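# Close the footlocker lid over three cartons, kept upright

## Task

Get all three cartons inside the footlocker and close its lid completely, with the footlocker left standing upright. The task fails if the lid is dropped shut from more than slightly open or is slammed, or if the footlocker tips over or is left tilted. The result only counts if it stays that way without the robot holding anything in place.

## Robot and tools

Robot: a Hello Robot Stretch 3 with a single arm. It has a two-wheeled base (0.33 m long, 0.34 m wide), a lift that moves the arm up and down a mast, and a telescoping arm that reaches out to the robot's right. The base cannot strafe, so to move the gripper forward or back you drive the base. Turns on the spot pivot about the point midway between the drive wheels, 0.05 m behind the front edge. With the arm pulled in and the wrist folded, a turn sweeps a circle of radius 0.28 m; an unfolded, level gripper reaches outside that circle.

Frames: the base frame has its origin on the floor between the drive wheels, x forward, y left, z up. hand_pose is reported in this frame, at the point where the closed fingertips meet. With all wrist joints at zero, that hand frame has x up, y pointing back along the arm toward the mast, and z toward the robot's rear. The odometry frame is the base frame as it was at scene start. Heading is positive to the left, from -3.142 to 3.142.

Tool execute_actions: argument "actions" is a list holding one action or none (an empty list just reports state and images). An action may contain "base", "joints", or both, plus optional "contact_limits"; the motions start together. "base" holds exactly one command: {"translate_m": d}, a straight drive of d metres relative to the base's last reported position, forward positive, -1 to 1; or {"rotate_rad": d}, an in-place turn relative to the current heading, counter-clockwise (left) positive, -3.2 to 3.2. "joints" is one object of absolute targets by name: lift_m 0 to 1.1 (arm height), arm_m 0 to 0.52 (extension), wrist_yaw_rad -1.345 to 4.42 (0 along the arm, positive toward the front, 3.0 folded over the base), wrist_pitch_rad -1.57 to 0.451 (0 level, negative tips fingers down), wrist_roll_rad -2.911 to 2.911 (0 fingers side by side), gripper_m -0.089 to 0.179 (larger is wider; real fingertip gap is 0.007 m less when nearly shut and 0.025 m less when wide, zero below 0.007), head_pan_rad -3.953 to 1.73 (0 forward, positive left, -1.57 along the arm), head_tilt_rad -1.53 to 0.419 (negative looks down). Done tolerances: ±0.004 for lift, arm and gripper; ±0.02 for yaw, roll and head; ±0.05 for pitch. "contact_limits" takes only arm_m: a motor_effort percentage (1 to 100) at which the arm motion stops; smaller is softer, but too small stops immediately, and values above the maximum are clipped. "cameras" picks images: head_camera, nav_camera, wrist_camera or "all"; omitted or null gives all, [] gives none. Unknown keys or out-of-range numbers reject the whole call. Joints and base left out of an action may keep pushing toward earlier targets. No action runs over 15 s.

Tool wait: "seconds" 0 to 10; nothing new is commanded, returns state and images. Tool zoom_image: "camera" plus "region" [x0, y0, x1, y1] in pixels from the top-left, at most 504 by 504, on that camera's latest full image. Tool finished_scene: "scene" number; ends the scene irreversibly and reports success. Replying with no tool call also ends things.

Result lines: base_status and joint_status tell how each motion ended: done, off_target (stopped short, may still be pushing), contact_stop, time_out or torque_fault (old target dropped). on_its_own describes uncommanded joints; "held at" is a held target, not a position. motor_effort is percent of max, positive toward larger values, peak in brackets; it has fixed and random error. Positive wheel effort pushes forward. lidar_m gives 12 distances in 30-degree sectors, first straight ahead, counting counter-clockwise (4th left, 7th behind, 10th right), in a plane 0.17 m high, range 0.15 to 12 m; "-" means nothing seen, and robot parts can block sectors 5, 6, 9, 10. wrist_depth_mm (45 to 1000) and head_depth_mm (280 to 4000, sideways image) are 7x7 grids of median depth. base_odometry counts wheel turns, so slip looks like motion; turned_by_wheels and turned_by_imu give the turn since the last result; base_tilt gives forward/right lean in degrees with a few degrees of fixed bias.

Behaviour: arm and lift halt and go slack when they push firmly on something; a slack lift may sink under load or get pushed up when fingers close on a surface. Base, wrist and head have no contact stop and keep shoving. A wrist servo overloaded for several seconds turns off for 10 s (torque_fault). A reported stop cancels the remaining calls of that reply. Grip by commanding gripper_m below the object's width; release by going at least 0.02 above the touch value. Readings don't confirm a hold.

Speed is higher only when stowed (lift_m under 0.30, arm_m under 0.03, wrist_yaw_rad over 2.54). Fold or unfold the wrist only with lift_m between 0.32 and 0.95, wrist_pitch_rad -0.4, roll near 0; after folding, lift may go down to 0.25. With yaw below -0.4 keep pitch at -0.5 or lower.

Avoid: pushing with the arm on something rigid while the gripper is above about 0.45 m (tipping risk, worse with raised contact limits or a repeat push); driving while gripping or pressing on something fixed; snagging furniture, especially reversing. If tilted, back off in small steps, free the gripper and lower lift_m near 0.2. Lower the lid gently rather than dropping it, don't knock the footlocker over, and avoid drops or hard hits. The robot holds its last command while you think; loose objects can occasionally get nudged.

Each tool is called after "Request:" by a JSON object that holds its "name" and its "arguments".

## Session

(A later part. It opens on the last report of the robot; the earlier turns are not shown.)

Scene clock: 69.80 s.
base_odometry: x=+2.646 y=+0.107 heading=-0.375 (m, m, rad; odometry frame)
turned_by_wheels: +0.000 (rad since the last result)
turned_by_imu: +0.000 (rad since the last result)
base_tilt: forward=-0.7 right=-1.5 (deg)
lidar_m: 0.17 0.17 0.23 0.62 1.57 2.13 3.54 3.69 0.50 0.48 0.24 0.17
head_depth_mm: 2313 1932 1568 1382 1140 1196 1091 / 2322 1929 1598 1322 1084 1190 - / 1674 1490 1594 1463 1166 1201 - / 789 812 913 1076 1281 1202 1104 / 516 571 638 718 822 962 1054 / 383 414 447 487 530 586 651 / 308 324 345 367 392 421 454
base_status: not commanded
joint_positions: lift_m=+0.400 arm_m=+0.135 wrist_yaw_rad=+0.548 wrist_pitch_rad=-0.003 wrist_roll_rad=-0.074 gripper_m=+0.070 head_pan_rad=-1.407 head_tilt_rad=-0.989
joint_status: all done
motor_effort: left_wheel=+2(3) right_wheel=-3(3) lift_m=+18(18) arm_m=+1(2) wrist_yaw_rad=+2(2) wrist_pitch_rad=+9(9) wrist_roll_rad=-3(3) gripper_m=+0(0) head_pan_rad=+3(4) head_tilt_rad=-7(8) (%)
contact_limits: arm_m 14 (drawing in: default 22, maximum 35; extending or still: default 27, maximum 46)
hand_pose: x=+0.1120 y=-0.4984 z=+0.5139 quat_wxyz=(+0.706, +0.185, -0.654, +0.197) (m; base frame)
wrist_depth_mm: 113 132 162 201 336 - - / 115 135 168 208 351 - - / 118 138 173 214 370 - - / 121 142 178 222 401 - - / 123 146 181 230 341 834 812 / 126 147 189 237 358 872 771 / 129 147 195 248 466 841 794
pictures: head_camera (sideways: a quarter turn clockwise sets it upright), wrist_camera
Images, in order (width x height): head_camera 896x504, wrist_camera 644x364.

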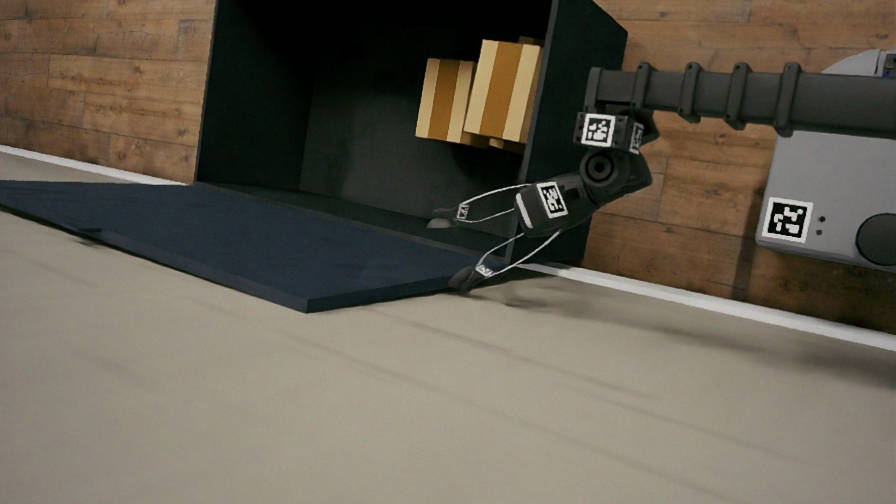

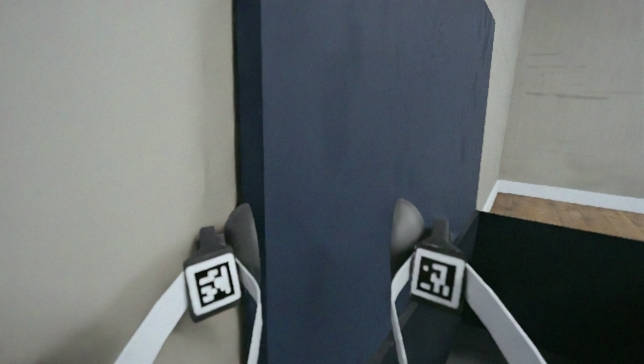

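Request:
{"name": "execute_actions", "arguments": {"actions": [{"base":{"translate_m":0.008},"joints":{"arm_m":0.152},"contact_limits":{"arm_m":14}}], "cameras": ["wrist_camera"]}}

Request:
{"name": "execute_actions", "arguments": {"actions": [{"base":{"translate_m":-0.02}}], "cameras": ["head_camera","wrist_camera"]}}

Scene clock: 71.60 s.
base_odometry: x=+2.654 y=+0.104 heading=-0.375 (m, m, rad; odometry frame)
turned_by_wheels: +0.000 (rad since the last result)
turned_by_imu: -0.012 (rad since the last result)
base_tilt: forward=-0.6 right=-1.5 (deg)
lidar_m: 0.16 0.16 0.22 0.58 1.56 2.11 3.55 3.67 0.50 0.49 0.23 0.17
head_depth_mm: 2294 1951 1564 1385 1143 1190 1085 / 2154 1482 1594 1313 1068 1202 - / 1699 1155 815 1442 1270 1205 - / 805 938 1065 1029 1272 1202 1105 / 517 569 631 711 808 939 1044 / 380 408 440 476 519 569 629 / 306 318 337 358 382 408 438
base_status: done
joint_positions: lift_m=+0.400 arm_m=+0.152 wrist_yaw_rad=+0.532 wrist_pitch_rad=-0.011 wrist_roll_rad=-0.074 gripper_m=+0.070 head_pan_rad=-1.407 head_tilt_rad=-0.989
joint_status: all done
on_its_own: wrist_yaw_rad is at rest, and its effort (+13) is outside its rest range (-12 to +12)
motor_effort: left_wheel=-1(7) right_wheel=+6(30) lift_m=+19(19) arm_m=+1(12) wrist_yaw_rad=+13(19) wrist_pitch_rad=+12(16) wrist_roll_rad=-3(3) gripper_m=-3(5) head_pan_rad=+5(4) head_tilt_rad=-7(6) (%)
contact_limits: arm_m 14 (drawing in: default 22, maximum 35; extending or still: default 27, maximum 46)
hand_pose: x=+0.1084 y=-0.5174 z=+0.5119 quat_wxyz=(+0.708, +0.183, -0.655, +0.189) (m; base frame)
wrist_depth_mm: 115 134 176 255 103 172 - / 117 138 181 265 109 291 - / 119 141 187 264 116 - - / 122 145 193 255 154 - - / 125 148 189 246 160 854 784 / 127 149 242 144 292 840 756 / 130 149 211 159 505 839 786
pictures: wrist_camera
Images, in order (width x height): wrist_camera 644x364.

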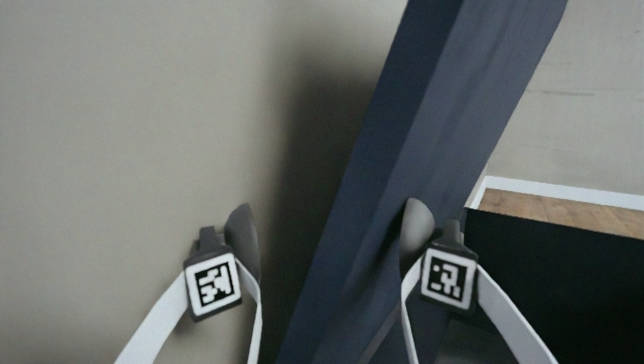

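Scene clock: 72.60 s.
base_odometry: x=+2.635 y=+0.111 heading=-0.375 (m, m, rad; odometry frame)
turned_by_wheels: +0.000 (rad since the last result)
turned_by_imu: +0.000 (rad since the last result)
base_tilt: forward=-0.6 right=-1.5 (deg)
lidar_m: 0.18 0.19 0.25 0.65 1.56 2.10 3.52 3.67 0.50 0.48 0.26 0.19
head_depth_mm: 2306 1926 1561 1381 1152 1193 1090 / 1144 1408 1594 1325 1065 1190 - / 1847 1150 829 1414 1253 1197 - / 910 1062 1124 1065 1263 1202 1108 / 585 643 714 799 915 1057 1068 / 429 462 497 538 585 642 710 / 339 359 381 405 431 460 494
base_status: done
joint_positions: lift_m=+0.400 arm_m=+0.152 wrist_yaw_rad=+0.535 wrist_pitch_rad=-0.025 wrist_roll_rad=-0.074 gripper_m=+0.070 head_pan_rad=-1.407 head_tilt_rad=-0.989
joint_status: not commanded
motor_effort: left_wheel=-2(4) right_wheel=+7(8) lift_m=+19(19) arm_m=+1(1) wrist_yaw_rad=+10(13) wrist_pitch_rad=+17(17) wrist_roll_rad=-3(3) gripper_m=-3(3) head_pan_rad=+4(3) head_tilt_rad=-7(7) (%)
hand_pose: x=+0.1089 y=-0.5167 z=+0.5083 quat_wxyz=(+0.709, +0.189, -0.653, +0.185) (m; base frame)
wrist_depth_mm: 131 154 200 288 380 125 - / 134 157 207 304 106 225 - / 137 162 215 314 114 - - / 141 166 221 295 151 - - / 143 170 219 140 175 866 764 / 145 172 274 149 422 852 757 / 148 171 235 194 648 832 781
pictures: head_camera (sideways: a quarter turn clockwise sets it upright), wrist_camera
Images, in order (width x height): head_camera 896x504, wrist_camera 644x364.

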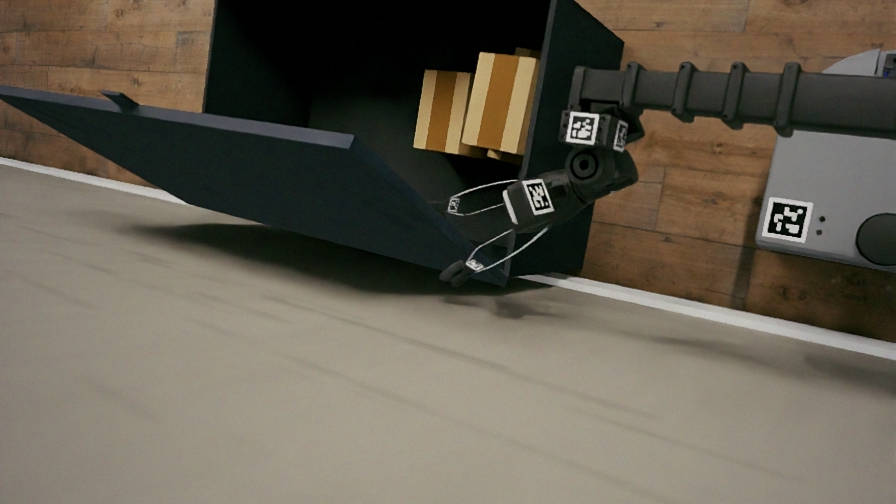

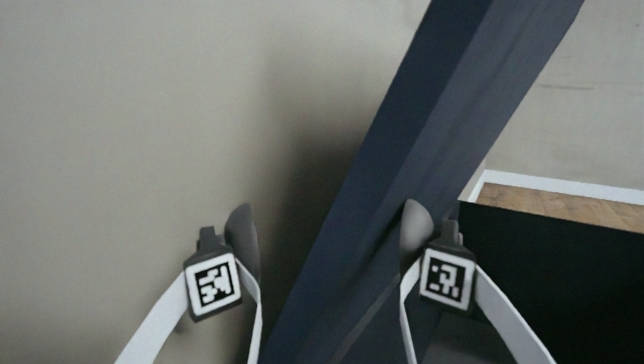

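Request:
{"name": "execute_actions", "arguments": {"actions": [{"joints":{"lift_m":0.53,"wrist_roll_rad":0.25,"gripper_m":0.05,"wrist_yaw_rad":0.45}}], "cameras": []}}

Request:
{"name": "execute_actions", "arguments": {"actions": [{"joints":{"wrist_roll_rad":0.37,"gripper_m":0.035,"wrist_yaw_rad":0.22}}], "cameras": ["wrist_camera"]}}

Request:
{"name": "execute_actions", "arguments": {"actions": [{"joints":{"wrist_roll_rad":0.52,"gripper_m":0.022,"wrist_yaw_rad":0,"arm_m":0.135,"head_pan_rad":-1.57}}], "cameras": ["head_camera","wrist_camera"]}}

Scene clock: 74.93 s.
base_odometry: x=+2.635 y=+0.111 heading=-0.375 (m, m, rad; odometry frame)
turned_by_wheels: +0.000 (rad since the last result)
turned_by_imu: +0.000 (rad since the last result)
base_tilt: forward=-0.6 right=-1.5 (deg)
lidar_m: 0.18 0.19 0.25 0.65 1.56 2.11 3.53 3.65 0.50 0.48 0.26 0.19
head_depth_mm: 2299 1945 1540 1378 1171 1202 1080 / 2211 1936 1588 1320 1268 1199 - / 1775 1034 814 1483 1269 1198 - / 910 1060 1090 1089 1274 1202 1109 / 583 642 713 800 914 1057 1064 / 429 461 495 539 585 641 711 / 339 359 380 405 431 460 494
base_status: not commanded
joint_positions: lift_m=+0.530 arm_m=+0.152 wrist_yaw_rad=+0.438 wrist_pitch_rad=-0.027 wrist_roll_rad=+0.257 gripper_m=+0.050 head_pan_rad=-1.407 head_tilt_rad=-0.989
joint_status: all done
motor_effort: left_wheel=-1(2) right_wheel=+5(8) lift_m=+25(27) arm_m=+1(1) wrist_yaw_rad=+9(14) wrist_pitch_rad=+17(30) wrist_roll_rad=-3(3) gripper_m=-2(74) head_pan_rad=+4(4) head_tilt_rad=-6(6) (%)
hand_pose: x=+0.0869 y=-0.5282 z=+0.6375 quat_wxyz=(+0.599, +0.180, -0.771, +0.122) (m; base frame)
wrist_depth_mm: 175 214 297 96 168 - - / 171 210 288 101 187 - - / 168 204 279 108 217 - - / 165 199 268 115 261 - - / 161 193 240 122 758 879 797 / 158 188 - 131 201 916 829 / 155 179 247 141 503 848 779
pictures: none
No camera images: the call's "cameras" was empty. Leave "cameras" out to get every camera's image.

Scene clock: 75.80 s.
base_odometry: x=+2.635 y=+0.111 heading=-0.375 (m, m, rad; odometry frame)
turned_by_wheels: +0.000 (rad since the last result)
turned_by_imu: +0.000 (rad since the last result)
base_tilt: forward=-0.7 right=-1.6 (deg)
lidar_m: 0.18 0.18 0.25 0.65 1.56 2.11 3.52 3.67 0.50 0.48 0.26 0.19
head_depth_mm: 2300 1945 1559 1369 1166 1185 1080 / 1106 914 1544 1345 - 1201 - / 1977 1202 892 1406 1261 1198 - / 909 1063 1124 1057 1264 1204 1108 / 584 642 713 800 913 1061 1065 / 429 461 497 538 588 644 709 / 339 359 381 405 430 461 495
base_status: not commanded
joint_positions: lift_m=+0.530 arm_m=+0.152 wrist_yaw_rad=+0.214 wrist_pitch_rad=-0.024 wrist_roll_rad=+0.370 gripper_m=+0.035 head_pan_rad=-1.407 head_tilt_rad=-0.989
joint_status: all done
motor_effort: left_wheel=-1(1) right_wheel=+3(5) lift_m=+25(25) arm_m=+1(1) wrist_yaw_rad=+5(9) wrist_pitch_rad=+16(17) wrist_roll_rad=+0(0) gripper_m=-3(62) head_pan_rad=+6(5) head_tilt_rad=-7(7) (%)
hand_pose: x=+0.0328 y=-0.5466 z=+0.6383 quat_wxyz=(+0.563, +0.095, -0.819, +0.050) (m; base frame)
wrist_depth_mm: 258 350 585 84 - - - / 246 324 517 88 - - - / 233 302 465 93 - - - / 219 284 422 97 - 914 - / 212 264 352 102 945 903 714 / 203 248 311 108 - 951 771 / 194 230 335 116 852 835 718
pictures: wrist_camera
Images, in order (width x height): wrist_camera 644x364.

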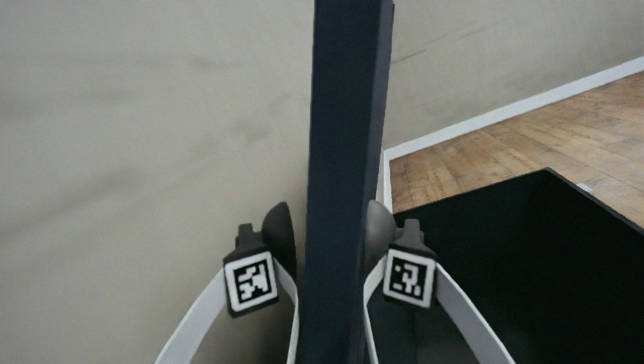

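Scene clock: 76.77 s.
base_odometry: x=+2.635 y=+0.111 heading=-0.375 (m, m, rad; odometry frame)
turned_by_wheels: +0.000 (rad since the last result)
turned_by_imu: +0.000 (rad since the last result)
base_tilt: forward=-0.6 right=-1.5 (deg)
lidar_m: 0.18 0.18 0.25 0.65 1.56 2.11 3.53 3.65 0.50 0.49 0.26 0.19
head_depth_mm: 2294 1945 1681 1453 1304 1197 1092 / 2292 1937 1592 1378 - - - / 1119 933 783 1319 - 1196 - / 2277 1173 977 934 1253 1203 1110 / 1267 1284 1128 1039 1140 1163 1069 / 713 723 726 731 734 736 735 / 498 503 505 507 509 510 508
base_status: not commanded
joint_positions: lift_m=+0.530 arm_m=+0.135 wrist_yaw_rad=-0.009 wrist_pitch_rad=-0.021 wrist_roll_rad=+0.516 gripper_m=+0.022 head_pan_rad=-1.563 head_tilt_rad=-0.989
joint_status: all done
motor_effort: left_wheel=-1(1) right_wheel=+4(4) lift_m=+25(25) arm_m=-3(1) wrist_yaw_rad=+7(7) wrist_pitch_rad=+16(16) wrist_roll_rad=+2(1) gripper_m=-4(59) head_pan_rad=-3(21) head_tilt_rad=-7(7) (%)
hand_pose: x=-0.0239 y=-0.5358 z=+0.6389 quat_wxyz=(+0.503, +0.001, -0.864, -0.012) (m; base frame)
wrist_depth_mm: 472 816 - 103 - - - / 417 637 - 106 - - - / 371 531 - 110 - - - / 330 454 817 - - - - / 298 399 588 117 988 845 859 / 274 349 466 122 - 915 528 / 250 315 479 128 966 795 630
pictures: head_camera (sideways: a quarter turn clockwise sets it upright), wrist_camera
Images, in order (width x height): head_camera 896x504, wrist_camera 644x364.

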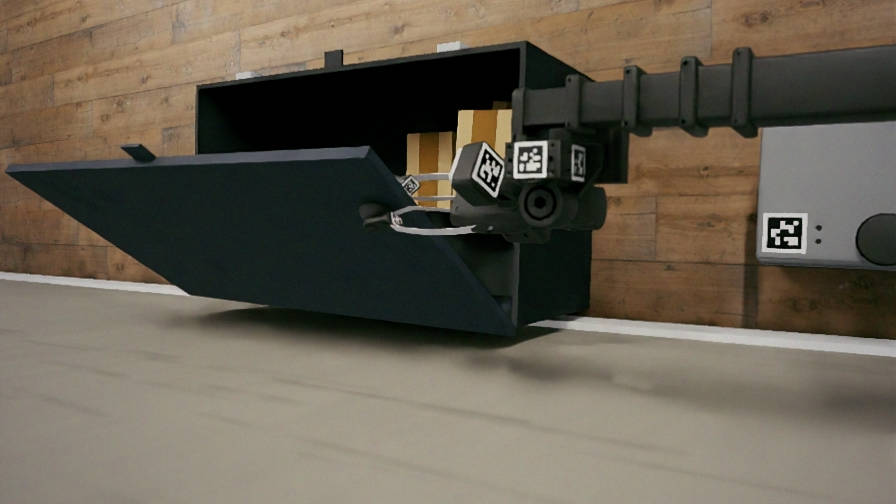

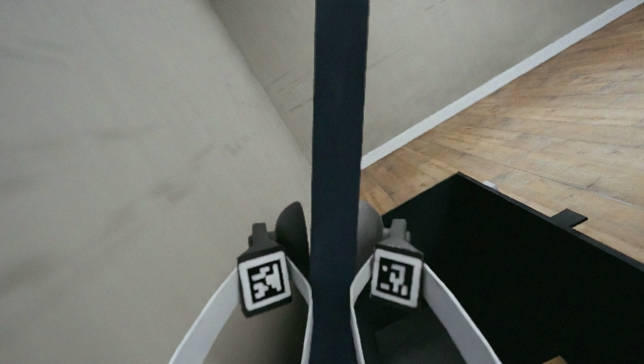

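Request:
{"name": "execute_actions", "arguments": {"actions": [{"base":{"translate_m":-0.075},"joints":{"wrist_roll_rad":0.8,"lift_m":0.475}}], "cameras": []}}

Request:
{"name": "execute_actions", "arguments": {"actions": [{"base":{"translate_m":-0.065},"joints":{"wrist_roll_rad":1.07,"lift_m":0.41}}], "cameras": []}}

Request:
{"name": "execute_actions", "arguments": {"actions": [{"base":{"translate_m":-0.04},"joints":{"wrist_roll_rad":1.3,"lift_m":0.34}}], "cameras": []}}

Request:
{"name": "execute_actions", "arguments": {"actions": [{"base":{"translate_m":-0.012},"joints":{"wrist_roll_rad":1.45,"lift_m":0.29}}], "cameras": ["wrist_camera"]}}

Scene clock: 78.83 s.
base_odometry: x=+2.565 y=+0.139 heading=-0.375 (m, m, rad; odometry frame)
turned_by_wheels: +0.000 (rad since the last result)
turned_by_imu: +0.000 (rad since the last result)
base_tilt: forward=-0.7 right=-1.7 (deg)
lidar_m: 0.25 0.26 0.35 0.91 1.56 2.10 3.43 3.56 0.50 0.48 0.37 0.26
head_depth_mm: 2304 1925 1668 1476 1314 1191 1094 / 2322 1970 1587 1316 1295 - - / 2317 1023 877 1145 - 1196 - / 2359 1175 993 928 1265 1200 1111 / 1790 1388 1169 1008 1252 1206 1097 / 1007 1020 1021 1032 1038 1041 1020 / 708 711 712 719 720 721 717
base_status: done
joint_positions: lift_m=+0.475 arm_m=+0.135 wrist_yaw_rad=-0.013 wrist_pitch_rad=-0.032 wrist_roll_rad=+0.798 gripper_m=+0.022 head_pan_rad=-1.563 head_tilt_rad=-0.989
joint_status: all done
motor_effort: left_wheel=-1(5) right_wheel=+4(5) lift_m=+20(20) arm_m=-3(3) wrist_yaw_rad=+10(11) wrist_pitch_rad=+19(19) wrist_roll_rad=+1(4) gripper_m=-5(5) head_pan_rad=-4(5) head_tilt_rad=-7(6) (%)
hand_pose: x=-0.0247 y=-0.5355 z=+0.5814 quat_wxyz=(+0.377, +0.000, -0.926, -0.017) (m; base frame)
wrist_depth_mm: - - - - - - - / 781 - - 106 - - - / 610 923 - 110 - - 954 / 515 694 - 114 953 663 766 / 435 561 788 117 976 908 467 / 384 477 595 122 - 802 621 / 344 411 554 129 873 542 479
pictures: none
No camera images: the call's "cameras" was empty. Leave "cameras" out to get every camera's image.

Scene clock: 80.43 s.
base_odometry: x=+2.505 y=+0.162 heading=-0.375 (m, m, rad; odometry frame)
turned_by_wheels: +0.000 (rad since the last result)
turned_by_imu: +0.000 (rad since the last result)
base_tilt: forward=-0.7 right=-1.5 (deg)
lidar_m: 0.32 0.33 0.44 1.14 1.56 2.10 3.37 3.52 0.50 0.49 0.46 0.33
head_depth_mm: 2310 1933 1688 1472 1322 1193 1091 / 2349 1965 1698 1485 1347 1192 - / 2333 1162 1002 904 - 1194 - / 2306 1239 1060 956 1239 1202 1107 / 2165 1370 1148 1013 1248 1203 1100 / 1280 1274 1186 1080 1191 1168 1084 / 884 896 899 897 900 905 897
base_status: done
joint_positions: lift_m=+0.410 arm_m=+0.135 wrist_yaw_rad=-0.008 wrist_pitch_rad=-0.044 wrist_roll_rad=+1.068 gripper_m=+0.022 head_pan_rad=-1.563 head_tilt_rad=-0.989
joint_status: all done
motor_effort: left_wheel=+1(4) right_wheel=+1(6) lift_m=+21(18) arm_m=-2(2) wrist_yaw_rad=+6(13) wrist_pitch_rad=+24(24) wrist_roll_rad=+1(7) gripper_m=-6(6) head_pan_rad=-3(4) head_tilt_rad=-7(8) (%)
hand_pose: x=-0.0235 y=-0.5350 z=+0.5132 quat_wxyz=(+0.249, +0.002, -0.968, -0.023) (m; base frame)
wrist_depth_mm: - - - - - - 843 / - - - 107 - - 769 / - - - 110 956 719 667 / 821 - - 114 954 798 330 / 637 764 991 118 - 783 586 / 522 609 746 122 - 552 317 / 450 513 617 130 795 476 273
pictures: none
No camera images: the call's "cameras" was empty. Leave "cameras" out to get every camera's image.

Scene clock: 81.90 s.
base_odometry: x=+2.468 y=+0.177 heading=-0.375 (m, m, rad; odometry frame)
turned_by_wheels: +0.000 (rad since the last result)
turned_by_imu: +0.000 (rad since the last result)
base_tilt: forward=-0.6 right=-1.4 (deg)
lidar_m: 0.36 0.37 0.50 1.29 1.56 2.08 3.35 3.49 3.36 0.48 0.50 0.37
head_depth_mm: 2306 1941 1679 1484 1324 1197 1101 / 2316 1954 1682 1476 1336 1195 - / 2340 1337 1115 997 1081 1183 - / 2340 1319 1128 1012 1235 1194 1108 / 2197 1378 1172 1034 1251 1196 1094 / 1429 1369 1235 1072 1239 1201 1095 / 998 1003 1009 1009 1015 1018 1011
base_status: done
joint_positions: lift_m=+0.340 arm_m=+0.135 wrist_yaw_rad=-0.005 wrist_pitch_rad=-0.048 wrist_roll_rad=+1.298 gripper_m=+0.022 head_pan_rad=-1.563 head_tilt_rad=-0.989
joint_status: all done
motor_effort: left_wheel=+0(4) right_wheel=+2(5) lift_m=+21(21) arm_m=-2(2) wrist_yaw_rad=+4(6) wrist_pitch_rad=+25(25) wrist_roll_rad=+1(5) gripper_m=-6(7) head_pan_rad=-4(4) head_tilt_rad=-8(6) (%)
hand_pose: x=-0.0227 y=-0.5349 z=+0.4422 quat_wxyz=(+0.136, +0.001, -0.990, -0.024) (m; base frame)
wrist_depth_mm: - - - - - 906 606 / - - - - - 823 578 / - - - 111 939 260 175 / - - - 115 988 731 506 / 905 - - 118 968 511 306 / 696 780 848 122 - 301 135 / 573 623 679 128 739 269 136
pictures: none
No camera images: the call's "cameras" was empty. Leave "cameras" out to get every camera's image.

Scene clock: 83.17 s.
base_odometry: x=+2.457 y=+0.181 heading=-0.375 (m, m, rad; odometry frame)
turned_by_wheels: +0.000 (rad since the last result)
turned_by_imu: +0.000 (rad since the last result)
base_tilt: forward=-0.8 right=-1.4 (deg)
lidar_m: 0.37 0.38 0.52 1.33 1.56 2.07 3.33 3.45 3.37 0.48 0.50 0.39
head_depth_mm: 2293 1922 1663 1472 1322 1190 1093 / 2280 1942 1675 1485 1325 1194 - / 2346 1866 1205 1059 1180 1181 - / 2313 1376 1185 1036 1161 1202 1105 / 2243 1405 1202 1056 1251 1201 1098 / 1471 1373 1263 1077 1248 1200 1093 / 1027 1034 1038 1041 1045 1052 1028
base_status: done
joint_positions: lift_m=+0.290 arm_m=+0.135 wrist_yaw_rad=-0.009 wrist_pitch_rad=-0.048 wrist_roll_rad=+1.447 gripper_m=+0.022 head_pan_rad=-1.563 head_tilt_rad=-0.989
joint_status: all done
motor_effort: left_wheel=-1(3) right_wheel=+4(6) lift_m=+21(19) arm_m=-2(2) wrist_yaw_rad=+7(7) wrist_pitch_rad=+25(26) wrist_roll_rad=+2(2) gripper_m=-6(6) head_pan_rad=-4(3) head_tilt_rad=-7(6) (%)
hand_pose: x=-0.0238 y=-0.5348 z=+0.3921 quat_wxyz=(+0.062, -0.003, -0.998, -0.025) (m; base frame)
wrist_depth_mm: - - - - - 723 488 / - - - - - 667 482 / - - - 111 924 117 115 / - - - 115 983 119 119 / - - - 118 886 123 123 / 870 909 952 122 - 126 128 / 663 694 748 128 680 130 133
pictures: wrist_camera
Images, in order (width x height): wrist_camera 644x364.

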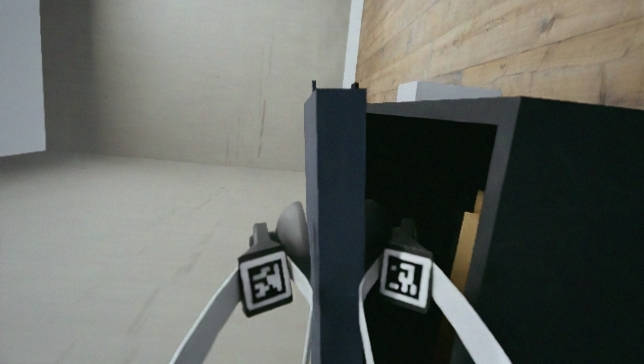

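Same geometry as before, with the arm offset by +0.023.

Request:
{"name": "execute_actions", "arguments": {"actions": [{"joints":{"arm_m":0.095,"lift_m":0.283,"wrist_roll_rad":1.48}}], "cameras": []}}

Request:
{"name": "execute_actions", "arguments": {"actions": [{"joints":{"lift_m":0.263,"wrist_roll_rad":1.52}}], "cameras": []}}

Request:
{"name": "execute_actions", "arguments": {"actions": [{"joints":{"arm_m":0.087,"lift_m":0.257}}], "cameras": []}}

Request:
{"name": "execute_actions", "arguments": {"actions": [{"joints":{"arm_m":0.08,"lift_m":0.248}}], "cameras": ["wrist_camera"]}}

Request:
{"name": "execute_actions", "arguments": {"actions": [{"joints":{"arm_m":0.055,"lift_m":0.243}}], "cameras": ["wrist_camera"]}}

Scene clock: 85.10 s.
base_odometry: x=+2.457 y=+0.181 heading=-0.375 (m, m, rad; odometry frame)
turned_by_wheels: +0.000 (rad since the last result)
turned_by_imu: +0.000 (rad since the last result)
base_tilt: forward=-0.6 right=-1.5 (deg)
lidar_m: 0.37 0.38 0.52 1.33 1.56 2.07 3.34 3.46 3.35 0.48 0.50 0.39
head_depth_mm: 2350 1934 1672 1480 1313 1191 1091 / 2334 1953 1694 1478 1316 1197 - / 2316 1911 1229 1065 1302 1166 - / 2339 1396 1199 1051 1160 1192 1116 / 2250 1407 1211 1063 1254 1204 1091 / 1486 1369 1258 1079 1247 1209 1102 / 1033 1037 1040 1038 1049 1051 1023
base_status: not commanded
joint_positions: lift_m=+0.283 arm_m=+0.095 wrist_yaw_rad=-0.004 wrist_pitch_rad=-0.048 wrist_roll_rad=+1.480 gripper_m=+0.022 head_pan_rad=-1.563 head_tilt_rad=-0.989
joint_status: all done
motor_effort: left_wheel=+1(0) right_wheel=+0(4) lift_m=+21(20) arm_m=-4(6) wrist_yaw_rad=+3(7) wrist_pitch_rad=+26(26) wrist_roll_rad=+0(4) gripper_m=-7(8) head_pan_rad=-4(3) head_tilt_rad=-7(6) (%)
hand_pose: x=-0.0225 y=-0.4950 z=+0.3851 quat_wxyz=(+0.046, -0.001, -0.999, -0.024) (m; base frame)
wrist_depth_mm: - - - - - 696 474 / - - - - - 643 468 / - - - 239 987 154 157 / - - - 251 984 159 162 / - - - 162 163 165 168 / 893 909 - 169 - 172 175 / 688 720 741 295 179 179 182
pictures: none
No camera images: the call's "cameras" was empty. Leave "cameras" out to get every camera's image.

Scene clock: 86.00 s.
base_odometry: x=+2.457 y=+0.181 heading=-0.375 (m, m, rad; odometry frame)
turned_by_wheels: +0.000 (rad since the last result)
turned_by_imu: +0.000 (rad since the last result)
base_tilt: forward=-0.6 right=-1.5 (deg)
lidar_m: 0.37 0.38 0.51 1.34 1.55 2.07 3.33 3.47 3.36 0.48 0.50 0.39
head_depth_mm: 2294 1932 1673 1476 1320 1193 1094 / 2327 1944 1686 1483 1325 1200 - / 2323 1909 1235 1070 1289 1161 - / 2323 1393 1196 1061 1196 1201 1110 / 2240 1411 1219 1061 1257 1197 1090 / 1475 1380 1245 1080 1247 1201 1099 / 1026 1032 1039 1044 1047 1047 1023
base_status: not commanded
joint_positions: lift_m=+0.263 arm_m=+0.095 wrist_yaw_rad=-0.010 wrist_pitch_rad=-0.012 wrist_roll_rad=+1.514 gripper_m=+0.022 head_pan_rad=-1.563 head_tilt_rad=-0.989
joint_status: all done
motor_effort: left_wheel=+1(0) right_wheel=+2(2) lift_m=+18(21) arm_m=-1(4) wrist_yaw_rad=+7(7) wrist_pitch_rad=+12(25) wrist_roll_rad=+3(4) gripper_m=+0(9) head_pan_rad=-4(3) head_tilt_rad=-5(8) (%)
hand_pose: x=-0.0238 y=-0.4959 z=+0.3745 quat_wxyz=(+0.029, -0.005, -1.000, -0.006) (m; base frame)
wrist_depth_mm: - - - - - 703 466 / - - - - - 653 441 / - - - 949 151 150 150 / - - - - 157 156 157 / - - - 160 160 161 161 / 968 953 - 167 165 167 167 / 728 737 752 642 174 172 174
pictures: none
No camera images: the call's "cameras" was empty. Leave "cameras" out to get every camera's image.

Scene clock: 86.77 s.
base_odometry: x=+2.457 y=+0.181 heading=-0.375 (m, m, rad; odometry frame)
turned_by_wheels: +0.000 (rad since the last result)
turned_by_imu: +0.000 (rad since the last result)
base_tilt: forward=-0.6 right=-1.5 (deg)
lidar_m: 0.37 0.38 0.52 1.33 1.55 2.07 3.32 3.46 3.35 0.48 0.50 0.39
head_depth_mm: 2312 1938 1664 1475 1324 1194 1095 / 2334 1948 1684 1495 1325 1191 - / 2335 1912 1239 1079 1305 - - / 2315 1398 1204 1049 1194 1196 1114 / 2238 1411 1213 1067 1247 1203 1099 / 1467 1360 1252 1080 1247 1205 1096 / 1031 1035 1041 1043 1046 1044 1020
base_status: not commanded
joint_positions: lift_m=+0.257 arm_m=+0.087 wrist_yaw_rad=-0.007 wrist_pitch_rad=+0.006 wrist_roll_rad=+1.516 gripper_m=+0.022 head_pan_rad=-1.563 head_tilt_rad=-0.989
joint_status: all done
motor_effort: left_wheel=+0(0) right_wheel=+1(3) lift_m=+18(15) arm_m=-3(8) wrist_yaw_rad=+5(8) wrist_pitch_rad=+5(12) wrist_roll_rad=+2(3) gripper_m=+0(0) head_pan_rad=-4(4) head_tilt_rad=-7(6) (%)
hand_pose: x=-0.0231 y=-0.4886 z=+0.3731 quat_wxyz=(+0.028, -0.003, -1.000, +0.003) (m; base frame)
wrist_depth_mm: - - - - - 716 473 / - - - - - 619 449 / - - - 981 158 156 156 / - - - 980 163 161 161 / - - - 168 166 166 167 / 943 958 - 174 171 173 173 / 726 745 744 643 181 180 180
pictures: none
No camera images: the call's "cameras" was empty. Leave "cameras" out to get every camera's image.

Scene clock: 87.83 s.
base_odometry: x=+2.457 y=+0.181 heading=-0.375 (m, m, rad; odometry frame)
turned_by_wheels: +0.000 (rad since the last result)
turned_by_imu: +0.000 (rad since the last result)
base_tilt: forward=-0.6 right=-1.5 (deg)
lidar_m: 0.37 0.38 0.52 1.33 1.56 2.07 3.33 3.47 3.34 0.48 0.50 0.39
head_depth_mm: 2305 1937 1667 1473 1313 1195 1091 / 2300 1930 1695 1475 1321 1195 - / 2290 1912 1255 1083 1283 - - / 2322 1408 1223 1070 1225 1189 1109 / 2251 1412 1229 1069 1246 1208 1089 / 1475 1375 1264 1083 1252 1206 1098 / 1040 1038 1042 1044 1045 1045 1024
base_status: not commanded
joint_positions: lift_m=+0.248 arm_m=+0.080 wrist_yaw_rad=+0.000 wrist_pitch_rad=+0.002 wrist_roll_rad=+1.521 gripper_m=+0.022 head_pan_rad=-1.563 head_tilt_rad=-0.989
joint_status: all done
motor_effort: left_wheel=+2(2) right_wheel=-2(2) lift_m=+19(20) arm_m=-2(6) wrist_yaw_rad=+1(5) wrist_pitch_rad=+7(11) wrist_roll_rad=+0(2) gripper_m=-1(2) head_pan_rad=-3(3) head_tilt_rad=-7(7) (%)
hand_pose: x=-0.0214 y=-0.4814 z=+0.3630 quat_wxyz=(+0.025, +0.000, -1.000, +0.001) (m; base frame)
wrist_depth_mm: - - - - - 704 453 / - - - - 278 610 415 / - - - 973 163 163 164 / - - - 976 169 169 169 / - - - 175 175 175 176 / 961 947 - 184 180 180 181 / 723 735 725 693 188 188 189
pictures: wrist_camera
Images, in order (width x height): wrist_camera 644x364.

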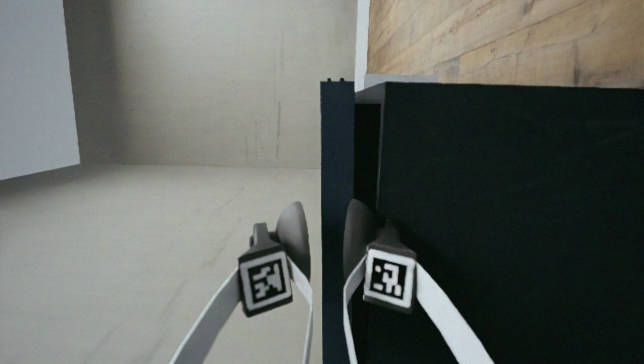

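Scene clock: 88.97 s.
base_odometry: x=+2.457 y=+0.181 heading=-0.375 (m, m, rad; odometry frame)
turned_by_wheels: +0.000 (rad since the last result)
turned_by_imu: +0.000 (rad since the last result)
base_tilt: forward=-0.6 right=-1.5 (deg)
lidar_m: 0.37 0.38 0.52 1.34 1.56 2.07 3.34 3.47 3.37 0.48 0.50 0.39
head_depth_mm: 2315 1945 1673 1478 1319 1189 1095 / 2316 1941 1680 1475 1325 1201 - / 2316 1903 1278 1105 1284 - - / 2330 1427 1226 1079 1223 1201 1105 / 2245 1426 1235 1081 1254 1207 1102 / 1479 1361 1251 1089 1236 1211 1093 / 1026 1035 1047 1046 1047 1045 1022
base_status: not commanded
joint_positions: lift_m=+0.243 arm_m=+0.055 wrist_yaw_rad=+0.000 wrist_pitch_rad=+0.002 wrist_roll_rad=+1.521 gripper_m=+0.022 head_pan_rad=-1.563 head_tilt_rad=-0.989
joint_status: all done
motor_effort: left_wheel=+2(2) right_wheel=-2(2) lift_m=+18(19) arm_m=-3(6) wrist_yaw_rad=+0(0) wrist_pitch_rad=+7(9) wrist_roll_rad=+0(0) gripper_m=-1(1) head_pan_rad=-4(3) head_tilt_rad=-7(6) (%)
hand_pose: x=-0.0214 y=-0.4565 z=+0.3579 quat_wxyz=(+0.025, +0.000, -1.000, +0.000) (m; base frame)
wrist_depth_mm: - - - - - 690 455 / - - - - 304 597 426 / - - - - 187 188 188 / - - - - 194 194 194 / - - - 701 200 201 201 / 918 964 - 523 209 210 209 / 715 730 726 457 219 219 218
pictures: wrist_camera
Images, in order (width x height): wrist_camera 644x364.

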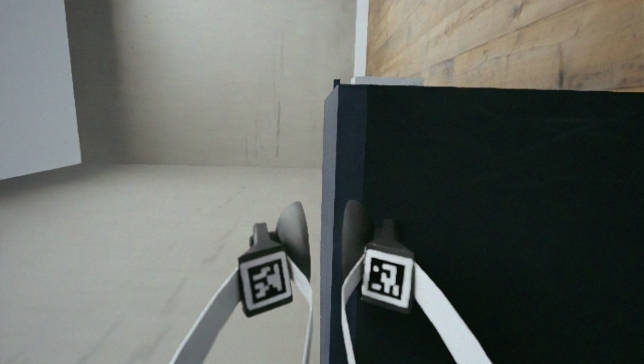

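Request:
{"name": "finished_scene", "arguments": {"scene": 2}}

The scene is finished: the task was done.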